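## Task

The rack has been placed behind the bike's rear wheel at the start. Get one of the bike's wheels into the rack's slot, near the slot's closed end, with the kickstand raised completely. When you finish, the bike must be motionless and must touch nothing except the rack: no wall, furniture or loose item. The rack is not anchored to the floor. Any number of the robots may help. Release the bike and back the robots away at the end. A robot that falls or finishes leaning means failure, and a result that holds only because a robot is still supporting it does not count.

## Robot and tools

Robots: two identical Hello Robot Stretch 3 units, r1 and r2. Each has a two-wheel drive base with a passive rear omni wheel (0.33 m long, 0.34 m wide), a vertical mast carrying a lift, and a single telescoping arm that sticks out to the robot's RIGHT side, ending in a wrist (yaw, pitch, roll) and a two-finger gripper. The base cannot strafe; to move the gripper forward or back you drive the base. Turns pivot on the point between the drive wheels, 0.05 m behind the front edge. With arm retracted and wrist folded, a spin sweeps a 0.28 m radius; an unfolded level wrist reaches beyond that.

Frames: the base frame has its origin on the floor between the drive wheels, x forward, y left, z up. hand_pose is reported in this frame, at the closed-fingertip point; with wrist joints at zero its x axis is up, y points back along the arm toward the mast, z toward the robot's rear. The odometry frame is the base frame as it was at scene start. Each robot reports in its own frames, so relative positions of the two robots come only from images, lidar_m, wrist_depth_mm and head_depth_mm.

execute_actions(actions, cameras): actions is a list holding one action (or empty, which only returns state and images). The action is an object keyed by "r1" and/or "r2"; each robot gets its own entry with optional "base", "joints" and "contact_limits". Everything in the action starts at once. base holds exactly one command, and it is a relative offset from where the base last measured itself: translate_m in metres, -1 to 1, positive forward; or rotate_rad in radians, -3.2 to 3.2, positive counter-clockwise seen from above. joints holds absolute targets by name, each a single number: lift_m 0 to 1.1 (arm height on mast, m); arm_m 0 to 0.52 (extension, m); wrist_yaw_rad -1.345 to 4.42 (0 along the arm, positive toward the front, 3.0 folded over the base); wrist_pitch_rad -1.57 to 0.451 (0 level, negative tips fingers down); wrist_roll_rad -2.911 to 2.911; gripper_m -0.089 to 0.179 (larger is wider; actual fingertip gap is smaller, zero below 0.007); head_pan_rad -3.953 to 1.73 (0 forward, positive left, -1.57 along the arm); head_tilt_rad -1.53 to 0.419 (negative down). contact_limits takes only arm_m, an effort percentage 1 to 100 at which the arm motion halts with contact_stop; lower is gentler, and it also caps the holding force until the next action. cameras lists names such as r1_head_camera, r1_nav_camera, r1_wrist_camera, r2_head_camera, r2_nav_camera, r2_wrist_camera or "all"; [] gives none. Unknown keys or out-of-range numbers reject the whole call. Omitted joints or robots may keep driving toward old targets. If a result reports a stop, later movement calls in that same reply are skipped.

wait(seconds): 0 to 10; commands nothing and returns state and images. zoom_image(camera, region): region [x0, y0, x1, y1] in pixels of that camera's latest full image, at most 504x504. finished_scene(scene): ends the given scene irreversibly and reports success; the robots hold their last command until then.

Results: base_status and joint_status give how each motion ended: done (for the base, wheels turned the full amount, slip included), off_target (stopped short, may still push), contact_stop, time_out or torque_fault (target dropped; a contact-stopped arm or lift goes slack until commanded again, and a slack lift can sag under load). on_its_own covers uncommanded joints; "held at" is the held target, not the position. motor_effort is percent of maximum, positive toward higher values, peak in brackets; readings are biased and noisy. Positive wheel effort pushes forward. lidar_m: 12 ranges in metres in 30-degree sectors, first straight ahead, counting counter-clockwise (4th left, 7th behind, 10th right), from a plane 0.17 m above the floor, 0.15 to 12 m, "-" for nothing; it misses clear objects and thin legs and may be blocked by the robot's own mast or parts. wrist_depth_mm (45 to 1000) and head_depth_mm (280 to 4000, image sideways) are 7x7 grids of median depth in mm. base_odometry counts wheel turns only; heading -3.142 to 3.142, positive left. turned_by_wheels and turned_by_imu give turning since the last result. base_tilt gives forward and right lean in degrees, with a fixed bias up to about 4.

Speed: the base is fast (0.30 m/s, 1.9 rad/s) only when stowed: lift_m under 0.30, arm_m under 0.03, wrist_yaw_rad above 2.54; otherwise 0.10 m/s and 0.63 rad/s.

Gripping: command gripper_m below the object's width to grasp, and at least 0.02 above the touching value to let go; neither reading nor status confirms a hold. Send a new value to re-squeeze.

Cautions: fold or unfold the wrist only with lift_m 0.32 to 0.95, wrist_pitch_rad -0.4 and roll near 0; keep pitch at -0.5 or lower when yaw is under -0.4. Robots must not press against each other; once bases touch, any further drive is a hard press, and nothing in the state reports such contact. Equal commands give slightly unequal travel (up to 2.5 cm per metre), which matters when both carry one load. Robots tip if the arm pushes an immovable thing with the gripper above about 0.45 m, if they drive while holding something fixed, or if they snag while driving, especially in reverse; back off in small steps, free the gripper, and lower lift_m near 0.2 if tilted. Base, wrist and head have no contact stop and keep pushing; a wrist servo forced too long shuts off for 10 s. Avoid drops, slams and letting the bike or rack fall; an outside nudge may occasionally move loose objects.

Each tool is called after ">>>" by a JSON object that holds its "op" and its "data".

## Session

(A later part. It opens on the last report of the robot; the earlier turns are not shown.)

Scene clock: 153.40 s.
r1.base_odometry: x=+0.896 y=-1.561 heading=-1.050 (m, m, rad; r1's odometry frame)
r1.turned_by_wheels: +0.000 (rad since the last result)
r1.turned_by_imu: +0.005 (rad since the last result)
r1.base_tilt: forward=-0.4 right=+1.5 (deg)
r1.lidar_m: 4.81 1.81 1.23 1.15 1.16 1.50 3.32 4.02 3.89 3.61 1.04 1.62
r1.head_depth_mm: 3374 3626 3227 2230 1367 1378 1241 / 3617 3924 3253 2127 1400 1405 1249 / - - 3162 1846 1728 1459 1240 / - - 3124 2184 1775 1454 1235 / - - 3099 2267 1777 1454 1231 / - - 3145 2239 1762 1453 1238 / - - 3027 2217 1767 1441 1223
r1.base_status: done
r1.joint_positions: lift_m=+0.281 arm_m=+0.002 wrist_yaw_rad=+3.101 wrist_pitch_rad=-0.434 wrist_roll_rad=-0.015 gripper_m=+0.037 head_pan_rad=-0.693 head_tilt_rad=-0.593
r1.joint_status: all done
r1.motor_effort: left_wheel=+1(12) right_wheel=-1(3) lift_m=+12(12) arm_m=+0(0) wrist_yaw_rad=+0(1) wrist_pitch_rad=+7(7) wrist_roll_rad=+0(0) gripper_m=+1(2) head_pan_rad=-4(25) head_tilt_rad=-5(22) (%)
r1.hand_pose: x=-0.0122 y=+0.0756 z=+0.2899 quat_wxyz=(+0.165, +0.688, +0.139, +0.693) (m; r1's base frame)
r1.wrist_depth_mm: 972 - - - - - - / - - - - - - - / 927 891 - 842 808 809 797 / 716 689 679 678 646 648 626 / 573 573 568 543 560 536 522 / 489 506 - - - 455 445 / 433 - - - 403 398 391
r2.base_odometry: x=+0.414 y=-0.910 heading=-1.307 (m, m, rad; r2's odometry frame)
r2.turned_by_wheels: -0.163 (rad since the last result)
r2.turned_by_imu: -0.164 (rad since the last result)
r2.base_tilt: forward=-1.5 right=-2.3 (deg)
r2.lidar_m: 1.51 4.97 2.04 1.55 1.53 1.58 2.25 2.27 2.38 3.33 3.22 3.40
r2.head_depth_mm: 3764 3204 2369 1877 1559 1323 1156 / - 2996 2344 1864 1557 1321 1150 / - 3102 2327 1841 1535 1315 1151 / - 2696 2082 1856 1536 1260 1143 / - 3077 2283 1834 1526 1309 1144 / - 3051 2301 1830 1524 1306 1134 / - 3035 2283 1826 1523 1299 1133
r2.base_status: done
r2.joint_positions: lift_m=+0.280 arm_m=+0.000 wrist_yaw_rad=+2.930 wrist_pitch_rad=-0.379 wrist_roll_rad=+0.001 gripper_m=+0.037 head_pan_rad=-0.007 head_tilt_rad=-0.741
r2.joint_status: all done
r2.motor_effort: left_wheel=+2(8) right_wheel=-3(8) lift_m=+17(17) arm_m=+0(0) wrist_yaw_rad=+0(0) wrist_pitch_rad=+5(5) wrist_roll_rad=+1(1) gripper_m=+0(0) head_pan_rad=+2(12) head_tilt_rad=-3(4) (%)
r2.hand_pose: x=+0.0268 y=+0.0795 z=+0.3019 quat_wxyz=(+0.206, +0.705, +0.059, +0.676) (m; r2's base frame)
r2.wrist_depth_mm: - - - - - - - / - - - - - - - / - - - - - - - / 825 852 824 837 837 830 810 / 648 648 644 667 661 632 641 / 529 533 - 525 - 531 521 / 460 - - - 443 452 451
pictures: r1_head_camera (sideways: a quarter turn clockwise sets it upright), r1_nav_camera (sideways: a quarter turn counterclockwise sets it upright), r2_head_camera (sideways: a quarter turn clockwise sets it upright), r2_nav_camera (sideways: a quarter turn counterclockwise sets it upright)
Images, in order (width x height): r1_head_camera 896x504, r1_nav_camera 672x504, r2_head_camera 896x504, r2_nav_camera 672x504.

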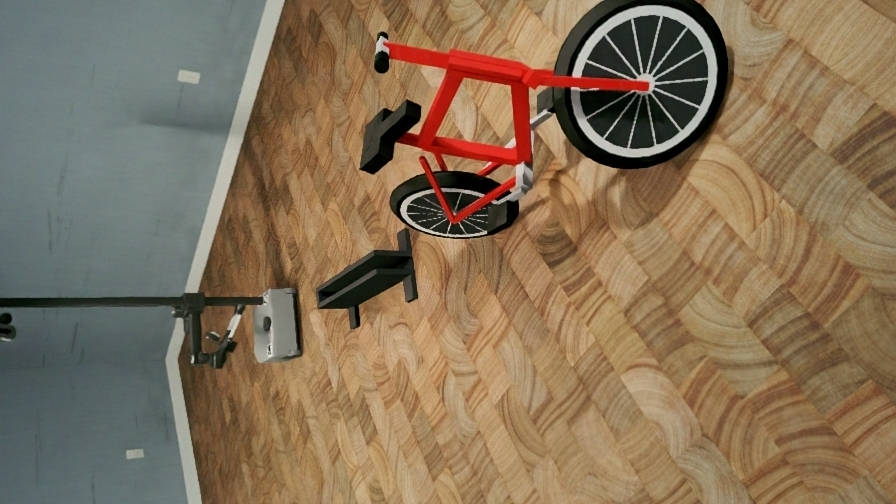

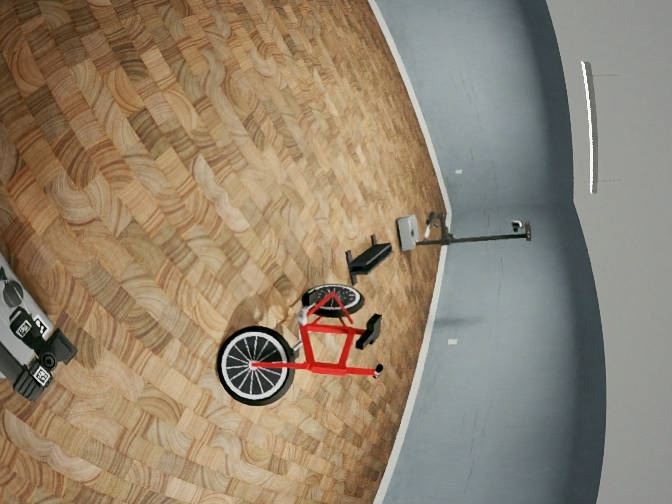

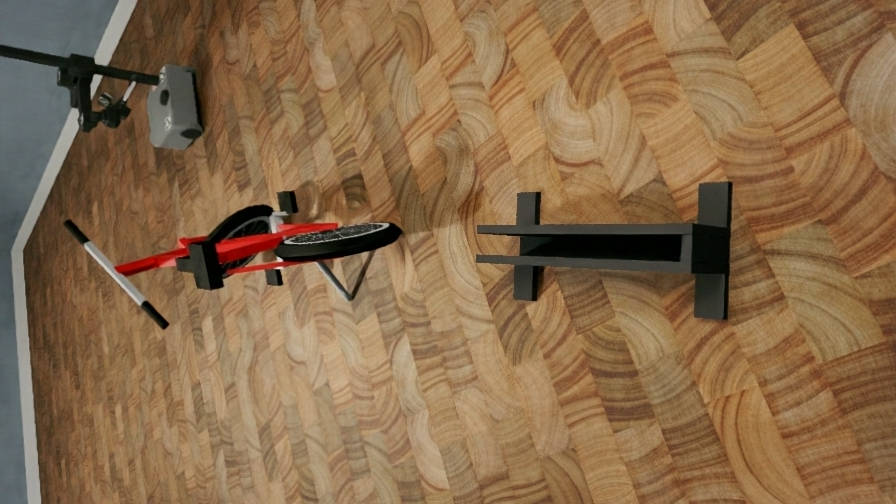

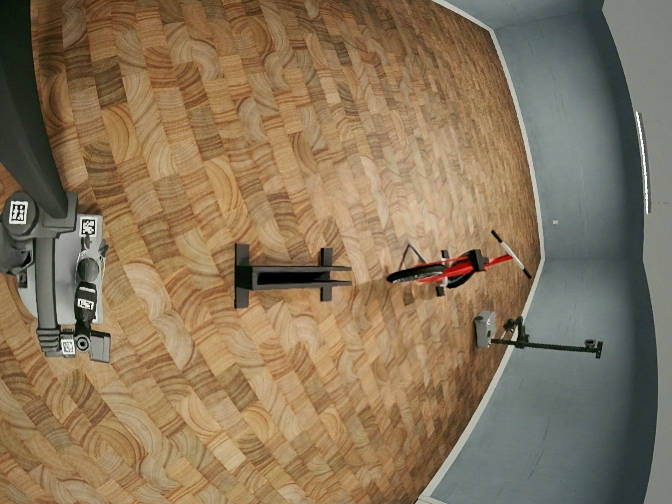

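>>> {"op": "execute_actions", "data": {"actions": [{"r1": {"base": {"rotate_rad": -0.31}, "joints": {"head_pan_rad": -0.9, "head_tilt_rad": -0.6}}}], "cameras": []}}

>>> {"op": "execute_actions", "data": {"actions": [{"r1": {"base": {"translate_m": 1.0}, "joints": {"head_pan_rad": -1.4, "head_tilt_rad": -0.75}}, "r2": {"base": {"translate_m": 0.3}, "joints": {"head_tilt_rad": -0.8}}}], "cameras": ["r1_head_camera", "r1_nav_camera", "r2_head_camera"]}}

Scene clock: 236.27 s.
r1.base_odometry: x=+0.896 y=-1.561 heading=-1.360 (m, m, rad; r1's odometry frame)
r1.turned_by_wheels: -0.310 (rad since the last result)
r1.turned_by_imu: -0.305 (rad since the last result)
r1.base_tilt: forward=-0.4 right=+1.4 (deg)
r1.lidar_m: 4.89 3.09 1.46 1.16 1.15 1.24 1.88 3.93 4.28 3.67 1.04 1.04
r1.head_depth_mm: 2901 3173 3198 2317 1785 1472 1244 / 3009 3344 3206 2312 1799 1462 1248 / 3038 3356 3199 2274 1794 1466 1239 / 3138 3504 3143 2280 1725 1446 1239 / 3250 3588 3148 2234 1418 1435 1238 / 3384 3689 3069 2075 1423 1424 1236 / 3373 3845 3025 1707 1718 1441 1229
r1.base_status: done
r1.joint_positions: lift_m=+0.281 arm_m=+0.002 wrist_yaw_rad=+3.101 wrist_pitch_rad=-0.434 wrist_roll_rad=-0.015 gripper_m=+0.037 head_pan_rad=-0.893 head_tilt_rad=-0.593
r1.joint_status: all done
r1.motor_effort: left_wheel=+2(11) right_wheel=-1(5) lift_m=+12(12) arm_m=+0(0) wrist_yaw_rad=+0(1) wrist_pitch_rad=+7(7) wrist_roll_rad=+0(0) gripper_m=+1(1) head_pan_rad=-4(23) head_tilt_rad=-3(4) (%)
r1.hand_pose: x=-0.0122 y=+0.0755 z=+0.2899 quat_wxyz=(+0.165, +0.688, +0.139, +0.693) (m; r1's base frame)
r1.wrist_depth_mm: 859 910 - - - - - / 893 - - - - - - / 907 905 - 850 831 805 792 / 711 700 677 675 658 651 629 / 585 574 560 550 566 535 515 / 491 498 - - - 454 447 / 433 - - - 402 395 390
r2.base_odometry: x=+0.414 y=-0.910 heading=-1.307 (m, m, rad; r2's odometry frame)
r2.turned_by_wheels: +0.000 (rad since the last result)
r2.turned_by_imu: -0.001 (rad since the last result)
r2.base_tilt: forward=-1.5 right=-2.3 (deg)
r2.lidar_m: 1.51 4.98 2.04 1.54 1.53 1.59 2.25 2.27 2.38 3.32 3.22 3.38
r2.head_depth_mm: 3786 3202 2355 1865 1550 1329 1149 / - 3039 2343 1862 1543 1322 1156 / - 3146 2330 1856 1541 1320 1144 / - 2719 2090 1843 1527 1257 1144 / - 3084 2305 1837 1532 1304 1142 / - 3075 2287 1838 1518 1302 1135 / - 3040 2292 1827 1514 1295 1135
r2.base_status: not commanded
r2.joint_positions: lift_m=+0.280 arm_m=+0.000 wrist_yaw_rad=+2.930 wrist_pitch_rad=-0.379 wrist_roll_rad=+0.001 gripper_m=+0.037 head_pan_rad=-0.007 head_tilt_rad=-0.741
r2.joint_status: not commanded
r2.motor_effort: left_wheel=+2(2) right_wheel=-3(3) lift_m=+17(17) arm_m=+0(0) wrist_yaw_rad=+0(0) wrist_pitch_rad=+5(5) wrist_roll_rad=+1(1) gripper_m=+0(0) head_pan_rad=+2(1) head_tilt_rad=-3(3) (%)
r2.hand_pose: x=+0.0268 y=+0.0795 z=+0.3019 quat_wxyz=(+0.206, +0.705, +0.059, +0.676) (m; r2's base frame)
r2.wrist_depth_mm: - - - - - - - / - - - - - - - / - - - - - - - / 824 799 836 826 827 792 794 / 647 650 640 673 658 631 643 / 531 536 - 529 - 531 527 / 451 - - - 444 452 454
pictures: none
No camera images: the call's "cameras" was empty. Leave "cameras" out to get every camera's image.

Scene clock: 241.30 s.
r1.base_odometry: x=+1.106 y=-2.539 heading=-1.360 (m, m, rad; r1's odometry frame)
r1.turned_by_wheels: +0.000 (rad since the last result)
r1.turned_by_imu: +0.006 (rad since the last result)
r1.base_tilt: forward=-0.3 right=+1.4 (deg)
r1.lidar_m: 3.95 3.92 1.92 1.55 1.54 1.66 2.53 4.83 0.70 0.62 0.81 2.06
r1.head_depth_mm: 3067 3264 2409 1868 1263 1264 1168 / 2960 3175 2383 1804 1131 1175 1168 / 2900 3086 2378 1831 1494 1307 1166 / 2811 3015 2371 1885 1491 1329 1171 / 2777 3023 2353 1221 1313 1303 1156 / 2754 2980 2341 1810 1269 1325 1153 / 2689 2951 2323 1857 1308 1328 1150
r1.base_status: done
r1.joint_positions: lift_m=+0.281 arm_m=+0.002 wrist_yaw_rad=+3.101 wrist_pitch_rad=-0.434 wrist_roll_rad=-0.015 gripper_m=+0.037 head_pan_rad=-1.393 head_tilt_rad=-0.741
r1.joint_status: all done
r1.motor_effort: left_wheel=+1(11) right_wheel=-1(5) lift_m=+12(12) arm_m=+0(0) wrist_yaw_rad=+0(1) wrist_pitch_rad=+7(7) wrist_roll_rad=+0(0) gripper_m=+0(0) head_pan_rad=-3(36) head_tilt_rad=-6(26) (%)
r1.hand_pose: x=-0.0122 y=+0.0755 z=+0.2899 quat_wxyz=(+0.165, +0.688, +0.139, +0.693) (m; r1's base frame)
r1.wrist_depth_mm: - - - - - - - / - - - - - - - / 934 910 - 837 831 794 799 / 704 710 673 670 645 646 627 / 577 575 562 552 552 529 521 / 489 499 - - - 449 442 / 432 - - - 401 394 387
r2.base_odometry: x=+0.493 y=-1.200 heading=-1.306 (m, m, rad; r2's odometry frame)
r2.turned_by_wheels: +0.000 (rad since the last result)
r2.turned_by_imu: -0.001 (rad since the last result)
r2.base_tilt: forward=-1.4 right=-2.2 (deg)
r2.lidar_m: 1.21 5.43 2.23 1.69 1.66 1.73 2.46 2.53 2.67 3.18 3.08 2.06
r2.head_depth_mm: 3673 2625 2099 1781 1491 1293 1135 / - 2812 2178 1766 1499 1287 1131 / - 2804 2104 1765 1488 1283 1113 / - 2059 1846 1712 1445 1235 1070 / - 2768 2145 1749 1485 1277 1109 / - 2751 2126 1732 1460 1272 1123 / - 2731 2126 1733 1456 1270 1121
r2.base_status: done
r2.joint_positions: lift_m=+0.280 arm_m=+0.000 wrist_yaw_rad=+2.930 wrist_pitch_rad=-0.379 wrist_roll_rad=+0.001 gripper_m=+0.037 head_pan_rad=-0.007 head_tilt_rad=-0.791
r2.joint_status: all done
r2.motor_effort: left_wheel=+2(8) right_wheel=-2(7) lift_m=+17(17) arm_m=+0(0) wrist_yaw_rad=+0(0) wrist_pitch_rad=+5(5) wrist_roll_rad=+1(1) gripper_m=+0(0) head_pan_rad=+2(2) head_tilt_rad=-3(10) (%)
r2.hand_pose: x=+0.0268 y=+0.0795 z=+0.3019 quat_wxyz=(+0.206, +0.705, +0.059, +0.676) (m; r2's base frame)
r2.wrist_depth_mm: - - - - - - - / - - - - - - - / - - - - - - - / 824 817 811 811 818 830 816 / 646 644 647 666 689 645 634 / 534 542 - 538 - 533 523 / 462 - - - 437 448 451
pictures: r1_head_camera (sideways: a quarter turn clockwise sets it upright), r1_nav_camera (sideways: a quarter turn counterclockwise sets it upright), r2_head_camera (sideways: a quarter turn clockwise sets it upright)
Images, in order (width x height): r1_head_camera 896x504, r1_nav_camera 672x504, r2_head_camera 896x504.

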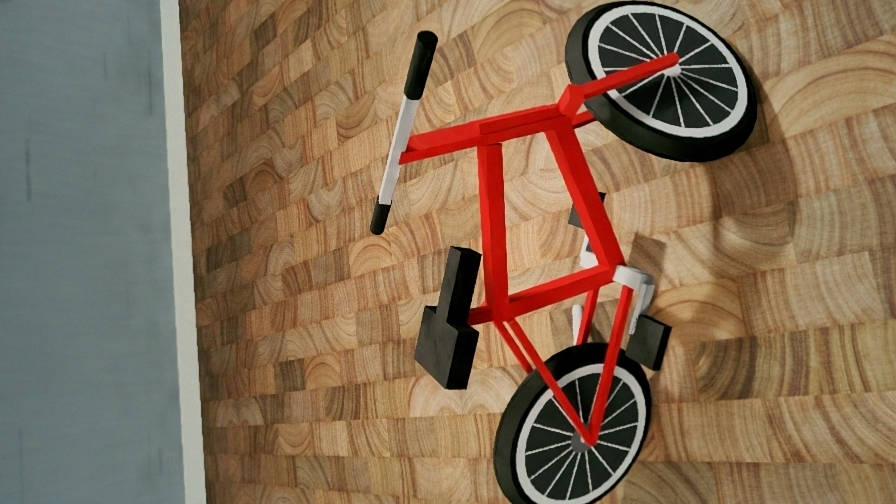

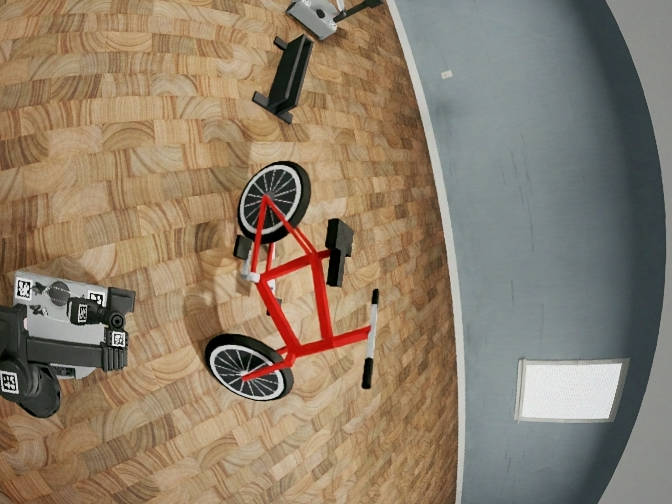

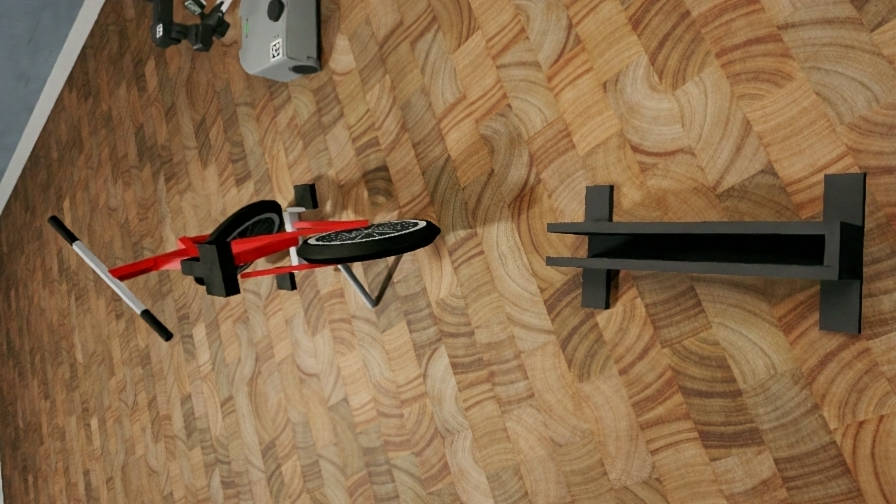

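>>> {"op": "execute_actions", "data": {"actions": [{"r1": {"joints": {"lift_m": 0.72, "wrist_pitch_rad": -0.4, "wrist_roll_rad": 0.0}}}], "cameras": []}}

>>> {"op": "execute_actions", "data": {"actions": [{"r1": {"joints": {"wrist_yaw_rad": 0.0, "gripper_m": 0.12}}}], "cameras": []}}

>>> {"op": "execute_actions", "data": {"actions": [{"r1": {"joints": {"wrist_pitch_rad": -1.1, "wrist_roll_rad": 1.57, "arm_m": 0.25}}}], "cameras": ["r1_head_camera", "r1_wrist_camera"]}}

Scene clock: 301.53 s.
r1.base_odometry: x=+1.106 y=-2.539 heading=-1.360 (m, m, rad; r1's odometry frame)
r1.turned_by_wheels: +0.000 (rad since the last result)
r1.turned_by_imu: -0.001 (rad since the last result)
r1.base_tilt: forward=-0.4 right=+1.4 (deg)
r1.lidar_m: 3.96 3.92 1.92 1.54 1.53 1.66 2.53 4.84 0.70 0.62 0.81 2.06
r1.head_depth_mm: 2966 3232 2400 1834 1263 1265 1219 / 2963 3204 2392 1795 1133 1177 1207 / 2890 3101 2385 1821 1490 1302 1220 / 2875 3065 2359 1884 1480 1324 - / 2759 3026 2379 1230 1316 1303 1167 / 2751 2972 2334 1800 1261 1316 1150 / 2667 2896 2347 1851 1313 1317 1149
r1.base_status: not commanded
r1.joint_positions: lift_m=+0.719 arm_m=+0.002 wrist_yaw_rad=+3.101 wrist_pitch_rad=-0.423 wrist_roll_rad=-0.006 gripper_m=+0.037 head_pan_rad=-1.393 head_tilt_rad=-0.741
r1.joint_status: all done
r1.motor_effort: left_wheel=+1(1) right_wheel=-1(1) lift_m=+39(42) arm_m=+0(0) wrist_yaw_rad=+1(0) wrist_pitch_rad=+11(14) wrist_roll_rad=+2(2) gripper_m=+1(1) head_pan_rad=-3(4) head_tilt_rad=-7(7) (%)
r1.hand_pose: x=-0.0121 y=+0.0769 z=+0.7308 quat_wxyz=(+0.162, +0.692, +0.135, +0.691) (m; r1's base frame)
r1.wrist_depth_mm: - - - - - - - / - - - - - - - / - - - - - - - / - - - - - - - / - - - - - - - / - - - 965 912 927 909 / 865 875 837 847 807 811 796
r2.base_odometry: x=+0.493 y=-1.200 heading=-1.306 (m, m, rad; r2's odometry frame)
r2.turned_by_wheels: +0.000 (rad since the last result)
r2.turned_by_imu: -0.001 (rad since the last result)
r2.base_tilt: forward=-1.5 right=-2.3 (deg)
r2.lidar_m: 1.21 5.42 2.23 1.69 1.66 1.73 2.45 2.53 2.67 3.19 3.07 2.06
r2.head_depth_mm: 3613 2827 2112 1772 1497 1292 1139 / - 2832 2179 1772 1486 1290 1132 / - 2794 2113 1767 1494 1283 1117 / - 2055 1850 1710 1441 1230 1074 / - 2728 2135 1740 1480 1277 1111 / - 2735 2137 1734 1481 1274 1122 / - 2746 2109 1732 1458 1273 1121
r2.base_status: not commanded
r2.joint_positions: lift_m=+0.280 arm_m=+0.000 wrist_yaw_rad=+2.930 wrist_pitch_rad=-0.379 wrist_roll_rad=+0.001 gripper_m=+0.037 head_pan_rad=-0.007 head_tilt_rad=-0.791
r2.joint_status: not commanded
r2.motor_effort: left_wheel=+2(2) right_wheel=-3(2) lift_m=+17(17) arm_m=+0(0) wrist_yaw_rad=+0(0) wrist_pitch_rad=+5(5) wrist_roll_rad=+1(1) gripper_m=+0(1) head_pan_rad=+1(2) head_tilt_rad=-3(3) (%)
r2.hand_pose: x=+0.0268 y=+0.0795 z=+0.3019 quat_wxyz=(+0.206, +0.705, +0.059, +0.676) (m; r2's base frame)
r2.wrist_depth_mm: - - - - - - - / - - - - - - - / - - - - - - - / 850 817 820 826 809 814 829 / 632 655 638 673 665 635 646 / 538 543 - 534 - 523 524 / 455 - - - 439 450 454
pictures: none
No camera images: the call's "cameras" was empty. Leave "cameras" out to get every camera's image.

Scene clock: 304.10 s.
r1.base_odometry: x=+1.106 y=-2.539 heading=-1.360 (m, m, rad; r1's odometry frame)
r1.turned_by_wheels: +0.000 (rad since the last result)
r1.turned_by_imu: +0.000 (rad since the last result)
r1.base_tilt: forward=-0.4 right=+1.4 (deg)
r1.lidar_m: 3.95 3.90 1.92 1.55 1.54 1.66 2.53 4.85 0.70 0.62 0.81 2.06
r1.head_depth_mm: 3028 3258 2384 1861 1262 1267 1209 / 2943 3205 2410 1795 1138 1158 1216 / 2911 3131 2395 1816 1497 1368 - / 2900 3026 2354 1875 1481 1311 1154 / 2798 3014 2365 1219 1315 1298 1155 / 2722 2932 2318 1799 1264 1321 1158 / 2676 2885 2340 1856 1321 1318 1154
r1.base_status: not commanded
r1.joint_positions: lift_m=+0.719 arm_m=+0.002 wrist_yaw_rad=+0.003 wrist_pitch_rad=-0.423 wrist_roll_rad=-0.006 gripper_m=+0.120 head_pan_rad=-1.393 head_tilt_rad=-0.741
r1.joint_status: all done
r1.motor_effort: left_wheel=+2(2) right_wheel=-1(2) lift_m=+39(39) arm_m=+0(0) wrist_yaw_rad=-1(3) wrist_pitch_rad=+11(11) wrist_roll_rad=+2(2) gripper_m=+0(81) head_pan_rad=-3(4) head_tilt_rad=-5(6) (%)
r1.hand_pose: x=-0.0208 y=-0.3705 z=+0.7308 quat_wxyz=(+0.694, +0.150, -0.689, -0.147) (m; r1's base frame)
r1.wrist_depth_mm: - - - - - - - / - - - - - - - / - - - - - - - / - - - - - - - / - 769 - - 722 - - / - 831 752 939 699 891 929 / 890 834 864 836 754 836 792
r2.base_odometry: x=+0.493 y=-1.200 heading=-1.306 (m, m, rad; r2's odometry frame)
r2.turned_by_wheels: +0.000 (rad since the last result)
r2.turned_by_imu: +0.000 (rad since the last result)
r2.base_tilt: forward=-1.4 right=-2.4 (deg)
r2.lidar_m: 1.21 5.43 2.23 1.69 1.67 1.73 2.45 2.53 2.66 3.19 3.08 2.05
r2.head_depth_mm: 3590 2849 2110 1774 1498 1288 1142 / - 2798 2150 1774 1482 1293 1134 / - 2796 2117 1764 1490 1288 1117 / - 2043 1844 1710 1448 1236 1072 / - 2776 2160 1749 1475 1278 1108 / - 2739 2135 1746 1476 1278 1118 / - 2718 2121 1738 1463 1265 1114
r2.base_status: not commanded
r2.joint_positions: lift_m=+0.280 arm_m=+0.000 wrist_yaw_rad=+2.930 wrist_pitch_rad=-0.379 wrist_roll_rad=+0.001 gripper_m=+0.037 head_pan_rad=-0.007 head_tilt_rad=-0.791
r2.joint_status: not commanded
r2.motor_effort: left_wheel=+2(2) right_wheel=-3(2) lift_m=+17(17) arm_m=+0(0) wrist_yaw_rad=+0(1) wrist_pitch_rad=+5(5) wrist_roll_rad=+1(1) gripper_m=+0(1) head_pan_rad=+2(2) head_tilt_rad=-3(3) (%)
r2.hand_pose: x=+0.0268 y=+0.0795 z=+0.3019 quat_wxyz=(+0.206, +0.705, +0.059, +0.676) (m; r2's base frame)
r2.wrist_depth_mm: - - - - - - - / - - - - - - - / - - - - - - - / 826 823 809 833 842 795 799 / 643 648 642 684 663 644 638 / 529 536 - 523 - 528 527 / 456 - - - 436 453 451
pictures: none
No camera images: the call's "cameras" was empty. Leave "cameras" out to get every camera's image.

Scene clock: 307.17 s.
r1.base_odometry: x=+1.106 y=-2.539 heading=-1.360 (m, m, rad; r1's odometry frame)
r1.turned_by_wheels: +0.000 (rad since the last result)
r1.turned_by_imu: +0.000 (rad since the last result)
r1.base_tilt: forward=-0.4 right=+1.5 (deg)
r1.lidar_m: 3.95 3.91 1.92 1.55 1.53 1.66 2.53 4.85 0.69 0.62 0.81 2.06
r1.head_depth_mm: 3051 3249 2412 1908 - 1228 1176 / 2959 3131 2392 1907 - 1175 1163 / 2887 3117 2361 1839 1602 1281 1166 / 2860 3104 2370 1883 1487 1328 1159 / 2795 2982 2358 1221 1316 1302 1154 / 2736 2963 2355 1796 1269 1313 1153 / 2646 2896 2311 1863 1315 1313 1150
r1.base_status: not commanded
r1.joint_positions: lift_m=+0.719 arm_m=+0.250 wrist_yaw_rad=+0.002 wrist_pitch_rad=-1.099 wrist_roll_rad=+1.566 gripper_m=+0.120 head_pan_rad=-1.393 head_tilt_rad=-0.741
r1.joint_status: all done
r1.motor_effort: left_wheel=+2(2) right_wheel=-1(1) lift_m=+40(39) arm_m=+4(4) wrist_yaw_rad=-1(3) wrist_pitch_rad=-1(11) wrist_roll_rad=+1(2) gripper_m=+1(2) head_pan_rad=-3(3) head_tilt_rad=-5(5) (%)
r1.hand_pose: x=-0.0214 y=-0.4895 z=+0.6187 quat_wxyz=(+0.003, +0.002, -0.853, -0.522) (m; r1's base frame)
r1.wrist_depth_mm: - - 557 637 684 607 547 / - - 517 559 689 619 546 / - 425 526 794 708 639 569 / 357 - - 830 746 657 581 / - - - 714 752 641 598 / - - 597 676 798 706 612 / - 462 663 725 818 722 615
r2.base_odometry: x=+0.493 y=-1.200 heading=-1.306 (m, m, rad; r2's odometry frame)
r2.turned_by_wheels: +0.000 (rad since the last result)
r2.turned_by_imu: -0.001 (rad since the last result)
r2.base_tilt: forward=-1.4 right=-2.4 (deg)
r2.lidar_m: 1.22 5.42 2.23 1.69 1.67 1.73 2.45 2.53 2.67 3.19 3.08 2.06
r2.head_depth_mm: 3663 2833 2090 1780 1498 1296 1134 / 3394 2808 2183 1764 1486 1292 1132 / - 2824 2104 1764 1489 1290 1111 / - 2046 1849 1703 1449 1229 1072 / - 2754 2156 1764 1475 1281 1110 / - 2750 2136 1746 1477 1270 1120 / - 2749 2119 1738 1466 1271 1122
r2.base_status: not commanded
r2.joint_positions: lift_m=+0.280 arm_m=+0.000 wrist_yaw_rad=+2.930 wrist_pitch_rad=-0.379 wrist_roll_rad=+0.001 gripper_m=+0.037 head_pan_rad=-0.007 head_tilt_rad=-0.791
r2.joint_status: not commanded
r2.motor_effort: left_wheel=+2(2) right_wheel=-2(3) lift_m=+17(17) arm_m=+0(0) wrist_yaw_rad=+0(0) wrist_pitch_rad=+5(5) wrist_roll_rad=+1(1) gripper_m=+0(0) head_pan_rad=+3(2) head_tilt_rad=-3(4) (%)
r2.hand_pose: x=+0.0268 y=+0.0795 z=+0.3019 quat_wxyz=(+0.206, +0.705, +0.059, +0.676) (m; r2's base frame)
r2.wrist_depth_mm: - - - - - - - / - - - - - - - / - - - - - - - / 831 819 818 811 819 821 811 / 642 645 648 683 665 645 646 / 524 534 - 522 - 539 531 / 450 - - - 442 456 456
pictures: r1_head_camera (sideways: a quarter turn clockwise sets it upright), r1_wrist_camera
Images, in order (width x height): r1_head_camera 896x504, r1_wrist_camera 644x364.

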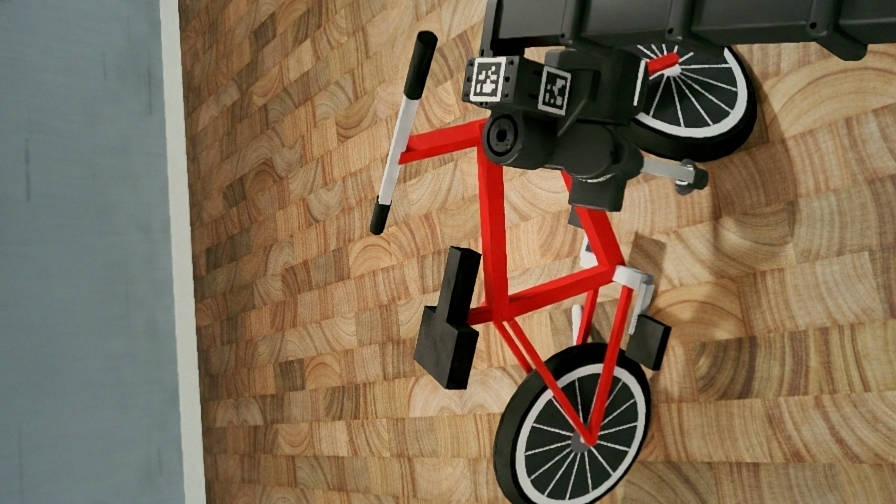

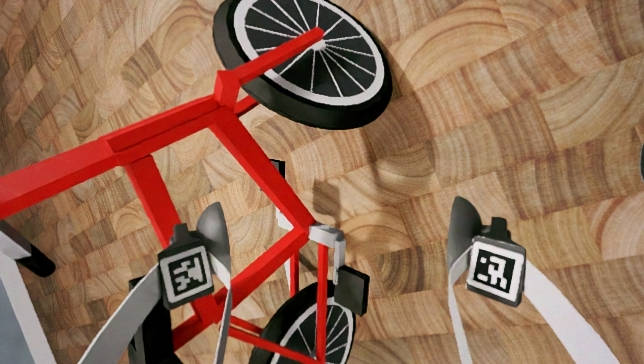

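>>> {"op": "execute_actions", "data": {"actions": [{"r1": {"base": {"translate_m": 0.1}, "joints": {"arm_m": 0.43, "lift_m": 0.68}}}], "cameras": ["r1_head_camera", "r1_wrist_camera", "r2_head_camera"]}}

Scene clock: 327.90 s.
r1.base_odometry: x=+1.127 y=-2.637 heading=-1.360 (m, m, rad; r1's odometry frame)
r1.turned_by_wheels: +0.000 (rad since the last result)
r1.turned_by_imu: +0.000 (rad since the last result)
r1.base_tilt: forward=-0.4 right=+1.5 (deg)
r1.lidar_m: 3.87 3.83 1.97 1.59 1.58 1.70 2.59 4.93 0.64 0.78 0.78 1.97
r1.head_depth_mm: 3007 3240 2392 1934 - - - / 2903 3132 2400 - 1494 1293 1167 / 2892 3104 2401 1921 1564 1342 1166 / 2801 3030 2351 1200 1307 1310 1161 / 2739 2958 2327 1766 1263 1299 1155 / 2701 2900 2314 1854 1276 1321 1152 / 2651 2843 2319 1863 1447 1312 1156
r1.base_status: done
r1.joint_positions: lift_m=+0.681 arm_m=+0.430 wrist_yaw_rad=+0.001 wrist_pitch_rad=-1.099 wrist_roll_rad=+1.566 gripper_m=+0.120 head_pan_rad=-1.393 head_tilt_rad=-0.741
r1.joint_status: all done
r1.motor_effort: left_wheel=+1(6) right_wheel=-1(2) lift_m=+12(37) arm_m=+4(3) wrist_yaw_rad=-2(1) wrist_pitch_rad=-1(1) wrist_roll_rad=+1(1) gripper_m=+1(0) head_pan_rad=-3(3) head_tilt_rad=-6(5) (%)
r1.hand_pose: x=-0.0214 y=-0.6693 z=+0.5801 quat_wxyz=(+0.003, +0.002, -0.853, -0.523) (m; r1's base frame)
r1.wrist_depth_mm: - 235 272 363 403 563 524 / 203 - 814 706 665 583 530 / - - 858 616 685 607 538 / - - 867 809 669 619 563 / - - 351 661 692 622 568 / - - 370 542 576 664 577 / - - 335 530 723 670 581
r2.base_odometry: x=+0.493 y=-1.200 heading=-1.306 (m, m, rad; r2's odometry frame)
r2.turned_by_wheels: +0.000 (rad since the last result)
r2.turned_by_imu: -0.001 (rad since the last result)
r2.base_tilt: forward=-1.5 right=-2.3 (deg)
r2.lidar_m: 1.21 5.45 2.23 1.69 1.67 1.73 2.46 2.53 2.66 3.17 3.07 1.97
r2.head_depth_mm: 3621 2852 2041 1782 1497 1297 1137 / 3796 2809 2191 1772 1494 1290 1133 / 3525 2815 2110 1759 1488 1288 1115 / - 2019 1840 1714 1451 1232 1072 / - 2724 2154 1756 1485 1276 1106 / - 2755 2123 1747 1464 1274 1118 / - 2724 2123 1733 1464 1264 1121
r2.base_status: not commanded
r2.joint_positions: lift_m=+0.280 arm_m=+0.000 wrist_yaw_rad=+2.930 wrist_pitch_rad=-0.379 wrist_roll_rad=+0.001 gripper_m=+0.037 head_pan_rad=-0.007 head_tilt_rad=-0.791
r2.joint_status: not commanded
r2.motor_effort: left_wheel=+2(2) right_wheel=-3(2) lift_m=+17(17) arm_m=+0(0) wrist_yaw_rad=+1(0) wrist_pitch_rad=+5(5) wrist_roll_rad=+1(1) gripper_m=+0(0) head_pan_rad=+2(1) head_tilt_rad=-4(4) (%)
r2.hand_pose: x=+0.0268 y=+0.0795 z=+0.3019 quat_wxyz=(+0.206, +0.705, +0.059, +0.676) (m; r2's base frame)
r2.wrist_depth_mm: - - - - - - - / - - - - - - - / - - - - - - - / 828 817 818 804 811 810 835 / 651 637 651 661 668 646 654 / 529 534 - 543 - 527 535 / 456 - - - 434 450 453
pictures: r1_head_camera (sideways: a quarter turn clockwise sets it upright), r1_wrist_camera, r2_head_camera (sideways: a quarter turn clockwise sets it upright)
Images, in order (width x height): r1_head_camera 896x504, r1_wrist_camera 644x364, r2_head_camera 896x504.

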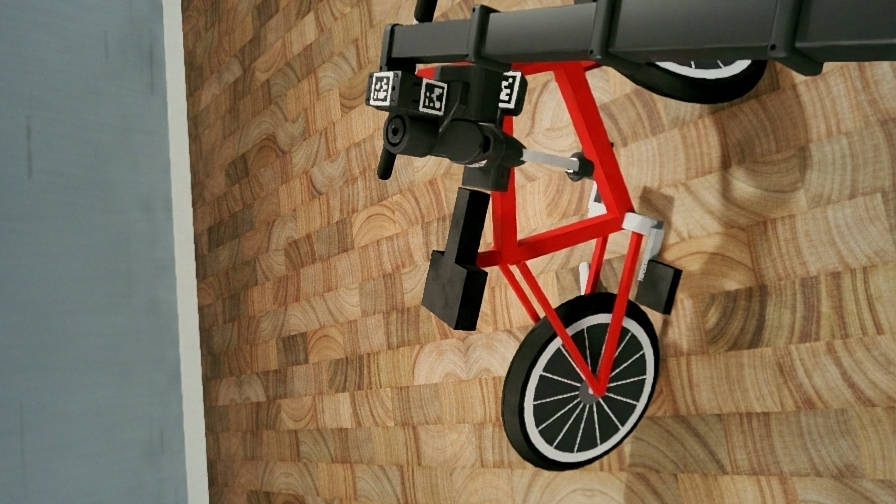

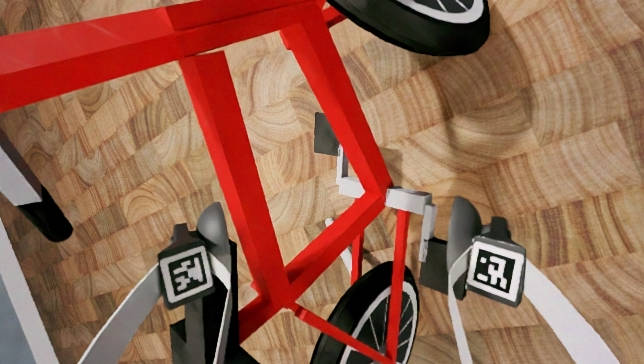

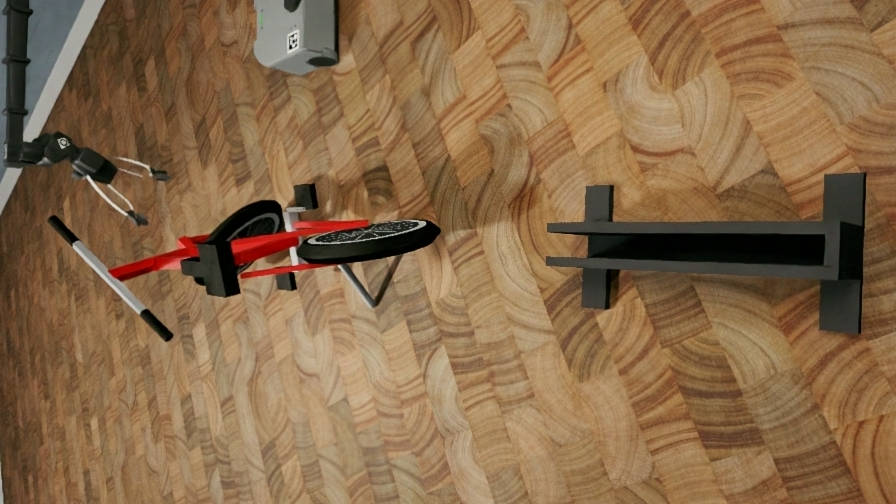

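>>> {"op": "execute_actions", "data": {"actions": [{"r1": {"joints": {"wrist_pitch_rad": -0.7, "arm_m": 0.41, "lift_m": 0.62}}}], "cameras": ["r1_wrist_camera", "r2_head_camera"]}}

Scene clock: 358.77 s.
r1.base_odometry: x=+1.127 y=-2.637 heading=-1.360 (m, m, rad; r1's odometry frame)
r1.turned_by_wheels: +0.000 (rad since the last result)
r1.turned_by_imu: +0.000 (rad since the last result)
r1.base_tilt: forward=-0.4 right=+1.5 (deg)
r1.lidar_m: 3.87 3.82 1.97 1.59 1.58 1.70 2.59 4.94 0.64 0.79 0.77 1.97
r1.head_depth_mm: 2991 3173 2416 1863 1374 - - / 2905 3144 2392 1521 1479 1312 1167 / 2859 3062 2393 1881 1455 1351 1164 / 2860 3009 2362 1210 1304 1303 1163 / 2772 2973 2368 1782 1263 1301 1159 / 2703 2969 2324 1858 1277 1320 1150 / 2662 2866 2324 1867 1437 1316 1145
r1.base_status: not commanded
r1.joint_positions: lift_m=+0.621 arm_m=+0.410 wrist_yaw_rad=+0.001 wrist_pitch_rad=-0.718 wrist_roll_rad=+1.566 gripper_m=+0.120 head_pan_rad=-1.393 head_tilt_rad=-0.741
r1.joint_status: all done
r1.motor_effort: left_wheel=+2(1) right_wheel=-1(1) lift_m=+12(12) arm_m=-3(4) wrist_yaw_rad=-2(2) wrist_pitch_rad=+8(9) wrist_roll_rad=+1(1) gripper_m=+1(1) head_pan_rad=-4(4) head_tilt_rad=-6(6) (%)
r1.hand_pose: x=-0.0212 y=-0.7322 z=+0.5724 quat_wxyz=(+0.003, +0.001, -0.936, -0.352) (m; r1's base frame)
r1.wrist_depth_mm: - - 218 239 297 566 464 / 190 198 - 265 723 551 492 / - - - 863 763 381 502 / - - - 892 777 423 510 / - - - 312 792 416 497 / - - - 298 368 471 368 / - - - 315 472 455 348
r2.base_odometry: x=+0.493 y=-1.200 heading=-1.306 (m, m, rad; r2's odometry frame)
r2.turned_by_wheels: +0.000 (rad since the last result)
r2.turned_by_imu: -0.001 (rad since the last result)
r2.base_tilt: forward=-1.4 right=-2.3 (deg)
r2.lidar_m: 1.22 5.35 2.24 1.68 1.66 1.73 2.46 2.53 2.66 3.18 3.07 1.96
r2.head_depth_mm: 3558 2876 2047 1782 1498 1296 1136 / 3788 2836 2171 1768 1490 1281 1131 / - 2792 2100 1762 1494 1284 1115 / - 2031 1849 1708 1442 1233 1072 / - 2748 2143 1743 1475 1279 1110 / - 2748 2129 1741 1477 1270 1118 / - 2733 2114 1738 1465 1267 1115
r2.base_status: not commanded
r2.joint_positions: lift_m=+0.280 arm_m=+0.000 wrist_yaw_rad=+2.930 wrist_pitch_rad=-0.379 wrist_roll_rad=+0.001 gripper_m=+0.037 head_pan_rad=-0.007 head_tilt_rad=-0.791
r2.joint_status: not commanded
r2.motor_effort: left_wheel=+2(2) right_wheel=-3(3) lift_m=+17(17) arm_m=+0(0) wrist_yaw_rad=+1(1) wrist_pitch_rad=+5(5) wrist_roll_rad=+1(1) gripper_m=+0(0) head_pan_rad=+2(2) head_tilt_rad=-3(3) (%)
r2.hand_pose: x=+0.0268 y=+0.0795 z=+0.3019 quat_wxyz=(+0.206, +0.705, +0.059, +0.676) (m; r2's base frame)
r2.wrist_depth_mm: - - - - - - - / - - - - - - - / - - - - - - - / 828 818 829 820 817 823 810 / 652 653 629 674 678 651 651 / 524 537 - 538 - 517 536 / 460 - - - 437 450 453
pictures: r1_wrist_camera, r2_head_camera (sideways: a quarter turn clockwise sets it upright)
Images, in order (width x height): r1_wrist_camera 644x364, r2_head_camera 896x504.

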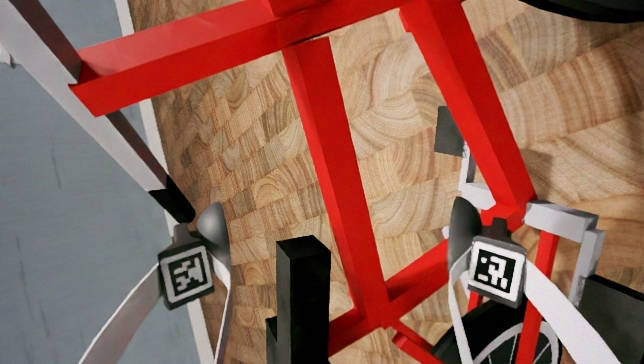

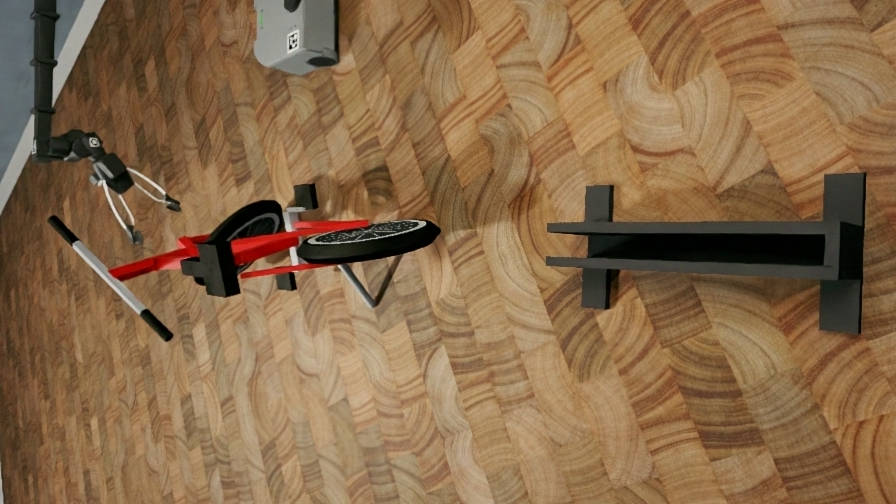

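>>> {"op": "execute_actions", "data": {"actions": [{"r1": {"base": {"translate_m": -0.03}, "joints": {"arm_m": 0.463, "lift_m": 0.575}}}], "cameras": ["r1_wrist_camera", "r2_head_camera"]}}

Scene clock: 371.17 s.
r1.base_odometry: x=+1.120 y=-2.607 heading=-1.359 (m, m, rad; r1's odometry frame)
r1.turned_by_wheels: +0.000 (rad since the last result)
r1.turned_by_imu: +0.000 (rad since the last result)
r1.base_tilt: forward=-0.4 right=+1.5 (deg)
r1.lidar_m: 3.89 3.85 1.96 1.57 1.57 1.69 2.58 4.90 0.63 0.63 0.78 2.00
r1.head_depth_mm: 3052 3243 2391 1852 1184 1228 1191 / 2939 3139 2373 1943 1489 1258 1175 / 2869 3027 2362 1895 1468 1341 1163 / 2799 2999 2384 1785 1301 1308 1168 / 2746 3008 2327 1759 1275 1299 1151 / 2718 2921 2341 1868 1272 1326 1153 / 2675 2874 2334 1855 1352 1315 1145
r1.base_status: done
r1.joint_positions: lift_m=+0.576 arm_m=+0.463 wrist_yaw_rad=+0.001 wrist_pitch_rad=-0.717 wrist_roll_rad=+1.566 gripper_m=+0.120 head_pan_rad=-1.393 head_tilt_rad=-0.741
r1.joint_status: all done
r1.motor_effort: left_wheel=+2(3) right_wheel=-1(5) lift_m=+12(12) arm_m=+4(2) wrist_yaw_rad=-1(1) wrist_pitch_rad=+8(8) wrist_roll_rad=+1(1) gripper_m=-1(1) head_pan_rad=-4(3) head_tilt_rad=-6(5) (%)
r1.hand_pose: x=-0.0212 y=-0.7847 z=+0.5276 quat_wxyz=(+0.003, +0.001, -0.936, -0.351) (m; r1's base frame)
r1.wrist_depth_mm: - - 159 173 225 498 446 / 140 145 167 188 691 252 457 / 141 - - 199 709 280 473 / 187 - - 213 733 316 478 / - 293 - 235 757 353 458 / - - - - 740 335 335 / - - - 237 303 451 416
r2.base_odometry: x=+0.493 y=-1.200 heading=-1.306 (m, m, rad; r2's odometry frame)
r2.turned_by_wheels: +0.000 (rad since the last result)
r2.turned_by_imu: -0.001 (rad since the last result)
r2.base_tilt: forward=-1.4 right=-2.3 (deg)
r2.lidar_m: 1.21 5.40 2.23 1.68 1.67 1.73 2.45 2.53 2.66 3.17 3.08 2.00
r2.head_depth_mm: 3669 2857 2050 1780 1487 1303 1137 / 3820 2831 2177 1765 1492 1284 1137 / 3809 2790 2116 1768 1488 1285 1112 / - 2069 1864 1706 1441 1231 1074 / - 2767 2143 1742 1475 1277 1106 / - 2734 2118 1734 1480 1275 1119 / - 2702 2132 1728 1467 1274 1117
r2.base_status: not commanded
r2.joint_positions: lift_m=+0.280 arm_m=+0.000 wrist_yaw_rad=+2.930 wrist_pitch_rad=-0.379 wrist_roll_rad=+0.001 gripper_m=+0.037 head_pan_rad=-0.007 head_tilt_rad=-0.791
r2.joint_status: not commanded
r2.motor_effort: left_wheel=+2(2) right_wheel=-2(3) lift_m=+17(17) arm_m=+0(0) wrist_yaw_rad=+0(1) wrist_pitch_rad=+5(5) wrist_roll_rad=+1(1) gripper_m=+0(0) head_pan_rad=+2(1) head_tilt_rad=-3(4) (%)
r2.hand_pose: x=+0.0268 y=+0.0795 z=+0.3019 quat_wxyz=(+0.206, +0.705, +0.059, +0.676) (m; r2's base frame)
r2.wrist_depth_mm: - - - - - - - / - - - - - - - / - - - - - - - / 831 834 804 833 829 809 813 / 653 654 660 676 675 659 656 / 528 527 - 528 - 515 538 / 455 - - - 436 450 450
pictures: r1_wrist_camera, r2_head_camera (sideways: a quarter turn clockwise sets it upright)
Images, in order (width x height): r1_wrist_camera 644x364, r2_head_camera 896x504.

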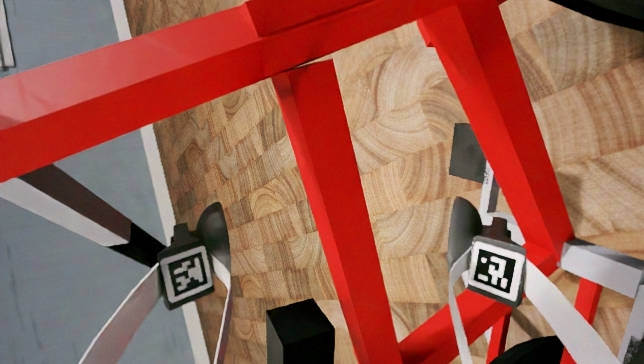

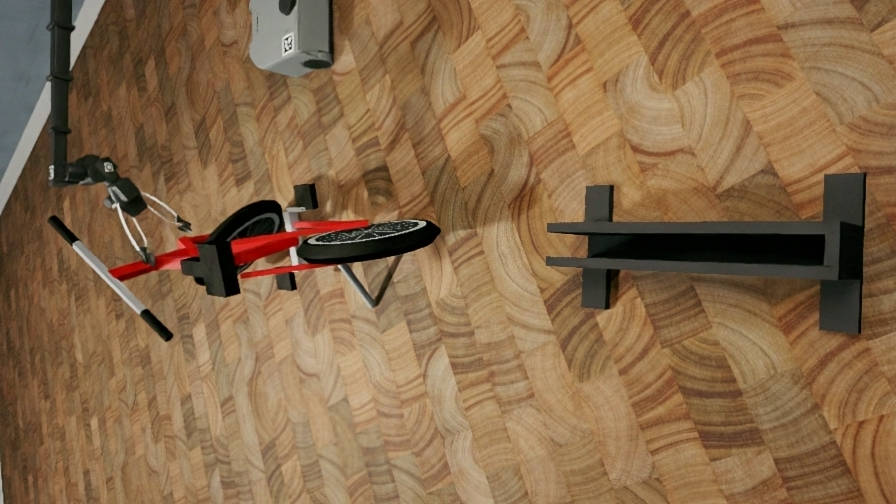

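>>> {"op": "execute_actions", "data": {"actions": [{"r1": {"joints": {"wrist_pitch_rad": -0.55, "arm_m": 0.495, "lift_m": 0.49}}}], "cameras": ["r1_wrist_camera", "r2_head_camera"]}}

Scene clock: 385.13 s.
r1.base_odometry: x=+1.120 y=-2.607 heading=-1.359 (m, m, rad; r1's odometry frame)
r1.turned_by_wheels: +0.000 (rad since the last result)
r1.turned_by_imu: +0.000 (rad since the last result)
r1.base_tilt: forward=-0.4 right=+1.4 (deg)
r1.lidar_m: 3.91 3.83 1.95 1.58 1.57 1.69 2.57 4.91 0.64 0.63 0.78 2.00
r1.head_depth_mm: 3035 3271 2416 1851 1186 1215 1177 / 2922 3149 2405 1834 1465 1312 1169 / 2873 3106 2358 1890 1448 1334 1164 / 2807 3039 2383 1769 1306 1301 1161 / 2793 2995 2356 1763 1269 1296 1154 / 2742 2988 2329 1874 1271 1326 1155 / 2703 2892 2312 1850 1350 1311 1155
r1.base_status: not commanded
r1.joint_positions: lift_m=+0.491 arm_m=+0.495 wrist_yaw_rad=+0.001 wrist_pitch_rad=-0.570 wrist_roll_rad=+1.566 gripper_m=+0.120 head_pan_rad=-1.393 head_tilt_rad=-0.741
r1.joint_status: all done
r1.motor_effort: left_wheel=+2(2) right_wheel=-1(1) lift_m=+12(12) arm_m=+4(4) wrist_yaw_rad=-3(2) wrist_pitch_rad=+9(9) wrist_roll_rad=+1(1) gripper_m=+1(0) head_pan_rad=-4(3) head_tilt_rad=-5(6) (%)
r1.hand_pose: x=-0.0212 y=-0.8422 z=+0.4706 quat_wxyz=(+0.003, +0.001, -0.960, -0.282) (m; r1's base frame)
r1.wrist_depth_mm: 89 94 100 794 646 163 143 / 99 - 108 796 671 523 153 / - - - 117 702 534 169 / - - - 122 709 543 195 / - - - 129 755 517 239 / - 259 - 139 760 595 291 / - - - - 714 571 239
r2.base_odometry: x=+0.493 y=-1.200 heading=-1.306 (m, m, rad; r2's odometry frame)
r2.turned_by_wheels: +0.000 (rad since the last result)
r2.turned_by_imu: -0.001 (rad since the last result)
r2.base_tilt: forward=-1.5 right=-2.3 (deg)
r2.lidar_m: 1.22 5.42 2.22 1.69 1.67 1.73 2.46 2.53 2.67 3.16 3.06 2.00
r2.head_depth_mm: 3616 2854 2070 1781 1494 1289 1139 / - 2827 2170 1775 1491 1285 1135 / - 2710 2095 1753 1484 1284 1117 / - 2001 1859 1698 1448 1233 1073 / - 2761 2138 1751 1475 1280 1111 / - 2753 2132 1748 1470 1272 1123 / - 2723 2106 1736 1465 1266 1121
r2.base_status: not commanded
r2.joint_positions: lift_m=+0.280 arm_m=+0.000 wrist_yaw_rad=+2.930 wrist_pitch_rad=-0.379 wrist_roll_rad=+0.001 gripper_m=+0.037 head_pan_rad=-0.007 head_tilt_rad=-0.791
r2.joint_status: not commanded
r2.motor_effort: left_wheel=+2(2) right_wheel=-3(3) lift_m=+17(17) arm_m=+0(0) wrist_yaw_rad=+0(0) wrist_pitch_rad=+5(5) wrist_roll_rad=+1(1) gripper_m=-1(0) head_pan_rad=+2(2) head_tilt_rad=-4(3) (%)
r2.hand_pose: x=+0.0268 y=+0.0795 z=+0.3019 quat_wxyz=(+0.206, +0.705, +0.059, +0.676) (m; r2's base frame)
r2.wrist_depth_mm: - - - - - - - / - - - - - - - / - - - - - - - / 837 818 804 826 812 820 832 / 646 645 650 678 664 641 646 / 534 526 - 530 - 530 533 / 456 - - - 440 451 452
pictures: r1_wrist_camera, r2_head_camera (sideways: a quarter turn clockwise sets it upright)
Images, in order (width x height): r1_wrist_camera 644x364, r2_head_camera 896x504.

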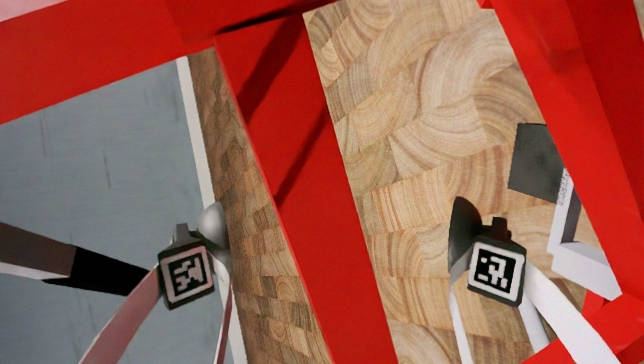

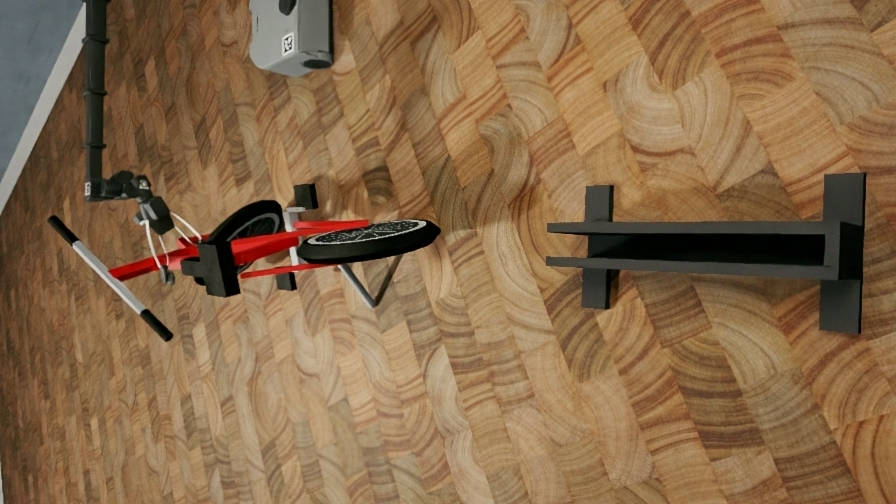

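>>> {"op": "execute_actions", "data": {"actions": [{"r1": {"joints": {"gripper_m": -0.02}}}], "cameras": ["r1_wrist_camera", "r2_head_camera"]}}

Scene clock: 404.70 s.
r1.base_odometry: x=+1.120 y=-2.607 heading=-1.359 (m, m, rad; r1's odometry frame)
r1.turned_by_wheels: +0.000 (rad since the last result)
r1.turned_by_imu: +0.000 (rad since the last result)
r1.base_tilt: forward=-0.4 right=+1.6 (deg)
r1.lidar_m: 3.87 3.84 1.95 1.58 1.57 1.69 2.59 4.92 0.63 0.63 0.78 2.00
r1.head_depth_mm: 3002 3234 2395 1851 1179 1210 1170 / 2931 3109 2373 1835 1462 1313 1165 / 2876 3076 2353 1881 1448 1335 1160 / 2838 3010 2399 1759 1303 1306 1166 / 2763 3015 2341 1767 1268 1299 1153 / 2708 2928 2323 1865 1264 1315 1152 / 2672 2870 2322 1846 1348 1316 1152
r1.base_status: not commanded
r1.joint_positions: lift_m=+0.491 arm_m=+0.495 wrist_yaw_rad=+0.012 wrist_pitch_rad=-0.548 wrist_roll_rad=+1.550 gripper_m=-0.019 head_pan_rad=-1.393 head_tilt_rad=-0.741
r1.joint_status: all done
r1.motor_effort: left_wheel=+6(6) right_wheel=-5(5) lift_m=+13(13) arm_m=-1(4) wrist_yaw_rad=-10(10) wrist_pitch_rad=-1(10) wrist_roll_rad=+8(8) gripper_m=-23(97) head_pan_rad=-3(4) head_tilt_rad=-6(6) (%)
r1.hand_pose: x=-0.0189 y=-0.8460 z=+0.4749 quat_wxyz=(+0.012, +0.009, -0.962, -0.271) (m; r1's base frame)
r1.wrist_depth_mm: - 92 96 110 678 516 136 / 97 - - 106 699 528 150 / - - - 111 707 527 170 / - - - 118 724 557 199 / - - - 124 659 559 318 / - - - 134 699 563 297 / - - - - 704 548 243
r2.base_odometry: x=+0.493 y=-1.200 heading=-1.306 (m, m, rad; r2's odometry frame)
r2.turned_by_wheels: +0.000 (rad since the last result)
r2.turned_by_imu: -0.001 (rad since the last result)
r2.base_tilt: forward=-1.5 right=-2.3 (deg)
r2.lidar_m: 1.21 5.44 2.23 1.69 1.66 1.73 2.45 2.53 2.66 3.17 3.07 2.00
r2.head_depth_mm: 3576 2853 2057 1792 1504 1300 1134 / - 2807 2170 1767 1493 1289 1131 / - 2721 2104 1759 1484 1290 1114 / - 2006 1839 1712 1442 1231 1072 / - 2753 2146 1743 1477 1277 1111 / - 2750 2136 1744 1474 1269 1122 / - 2738 2105 1729 1465 1271 1113
r2.base_status: not commanded
r2.joint_positions: lift_m=+0.280 arm_m=+0.000 wrist_yaw_rad=+2.930 wrist_pitch_rad=-0.379 wrist_roll_rad=+0.001 gripper_m=+0.037 head_pan_rad=-0.007 head_tilt_rad=-0.791
r2.joint_status: not commanded
r2.motor_effort: left_wheel=+2(2) right_wheel=-3(2) lift_m=+17(17) arm_m=+0(0) wrist_yaw_rad=+0(0) wrist_pitch_rad=+5(5) wrist_roll_rad=+1(1) gripper_m=+0(0) head_pan_rad=+2(2) head_tilt_rad=-3(3) (%)
r2.hand_pose: x=+0.0268 y=+0.0795 z=+0.3019 quat_wxyz=(+0.206, +0.705, +0.059, +0.676) (m; r2's base frame)
r2.wrist_depth_mm: - - - - - - - / - - - - - - - / - - - - - - - / 805 822 833 823 800 828 816 / 652 656 646 665 677 640 649 / 531 531 - 530 - 528 539 / 454 - - - 440 449 452
pictures: r1_wrist_camera, r2_head_camera (sideways: a quarter turn clockwise sets it upright)
Images, in order (width x height): r1_wrist_camera 644x364, r2_head_camera 896x504.

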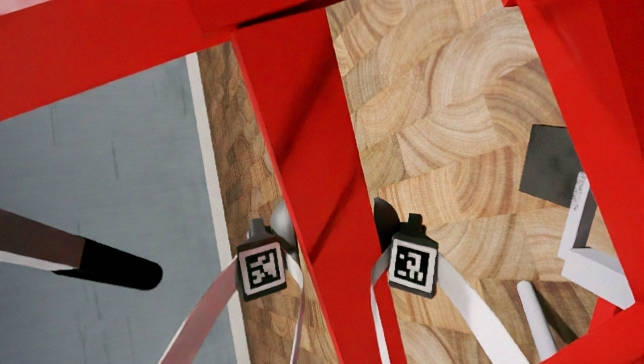

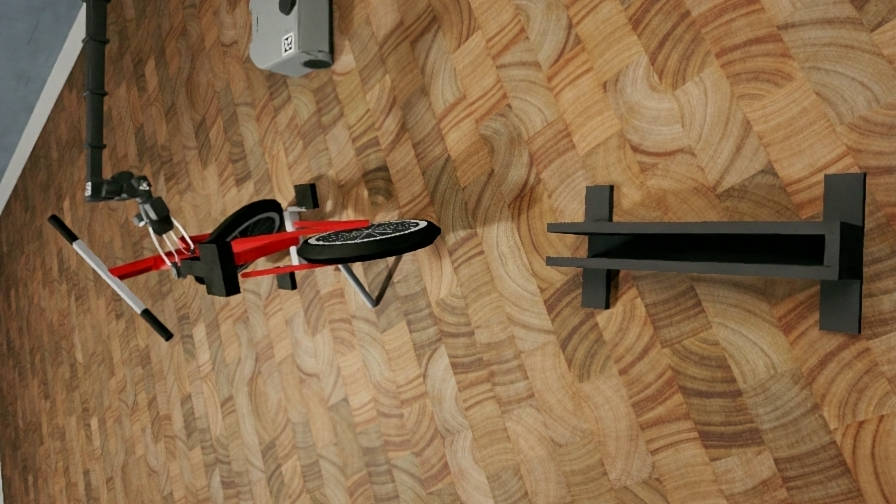

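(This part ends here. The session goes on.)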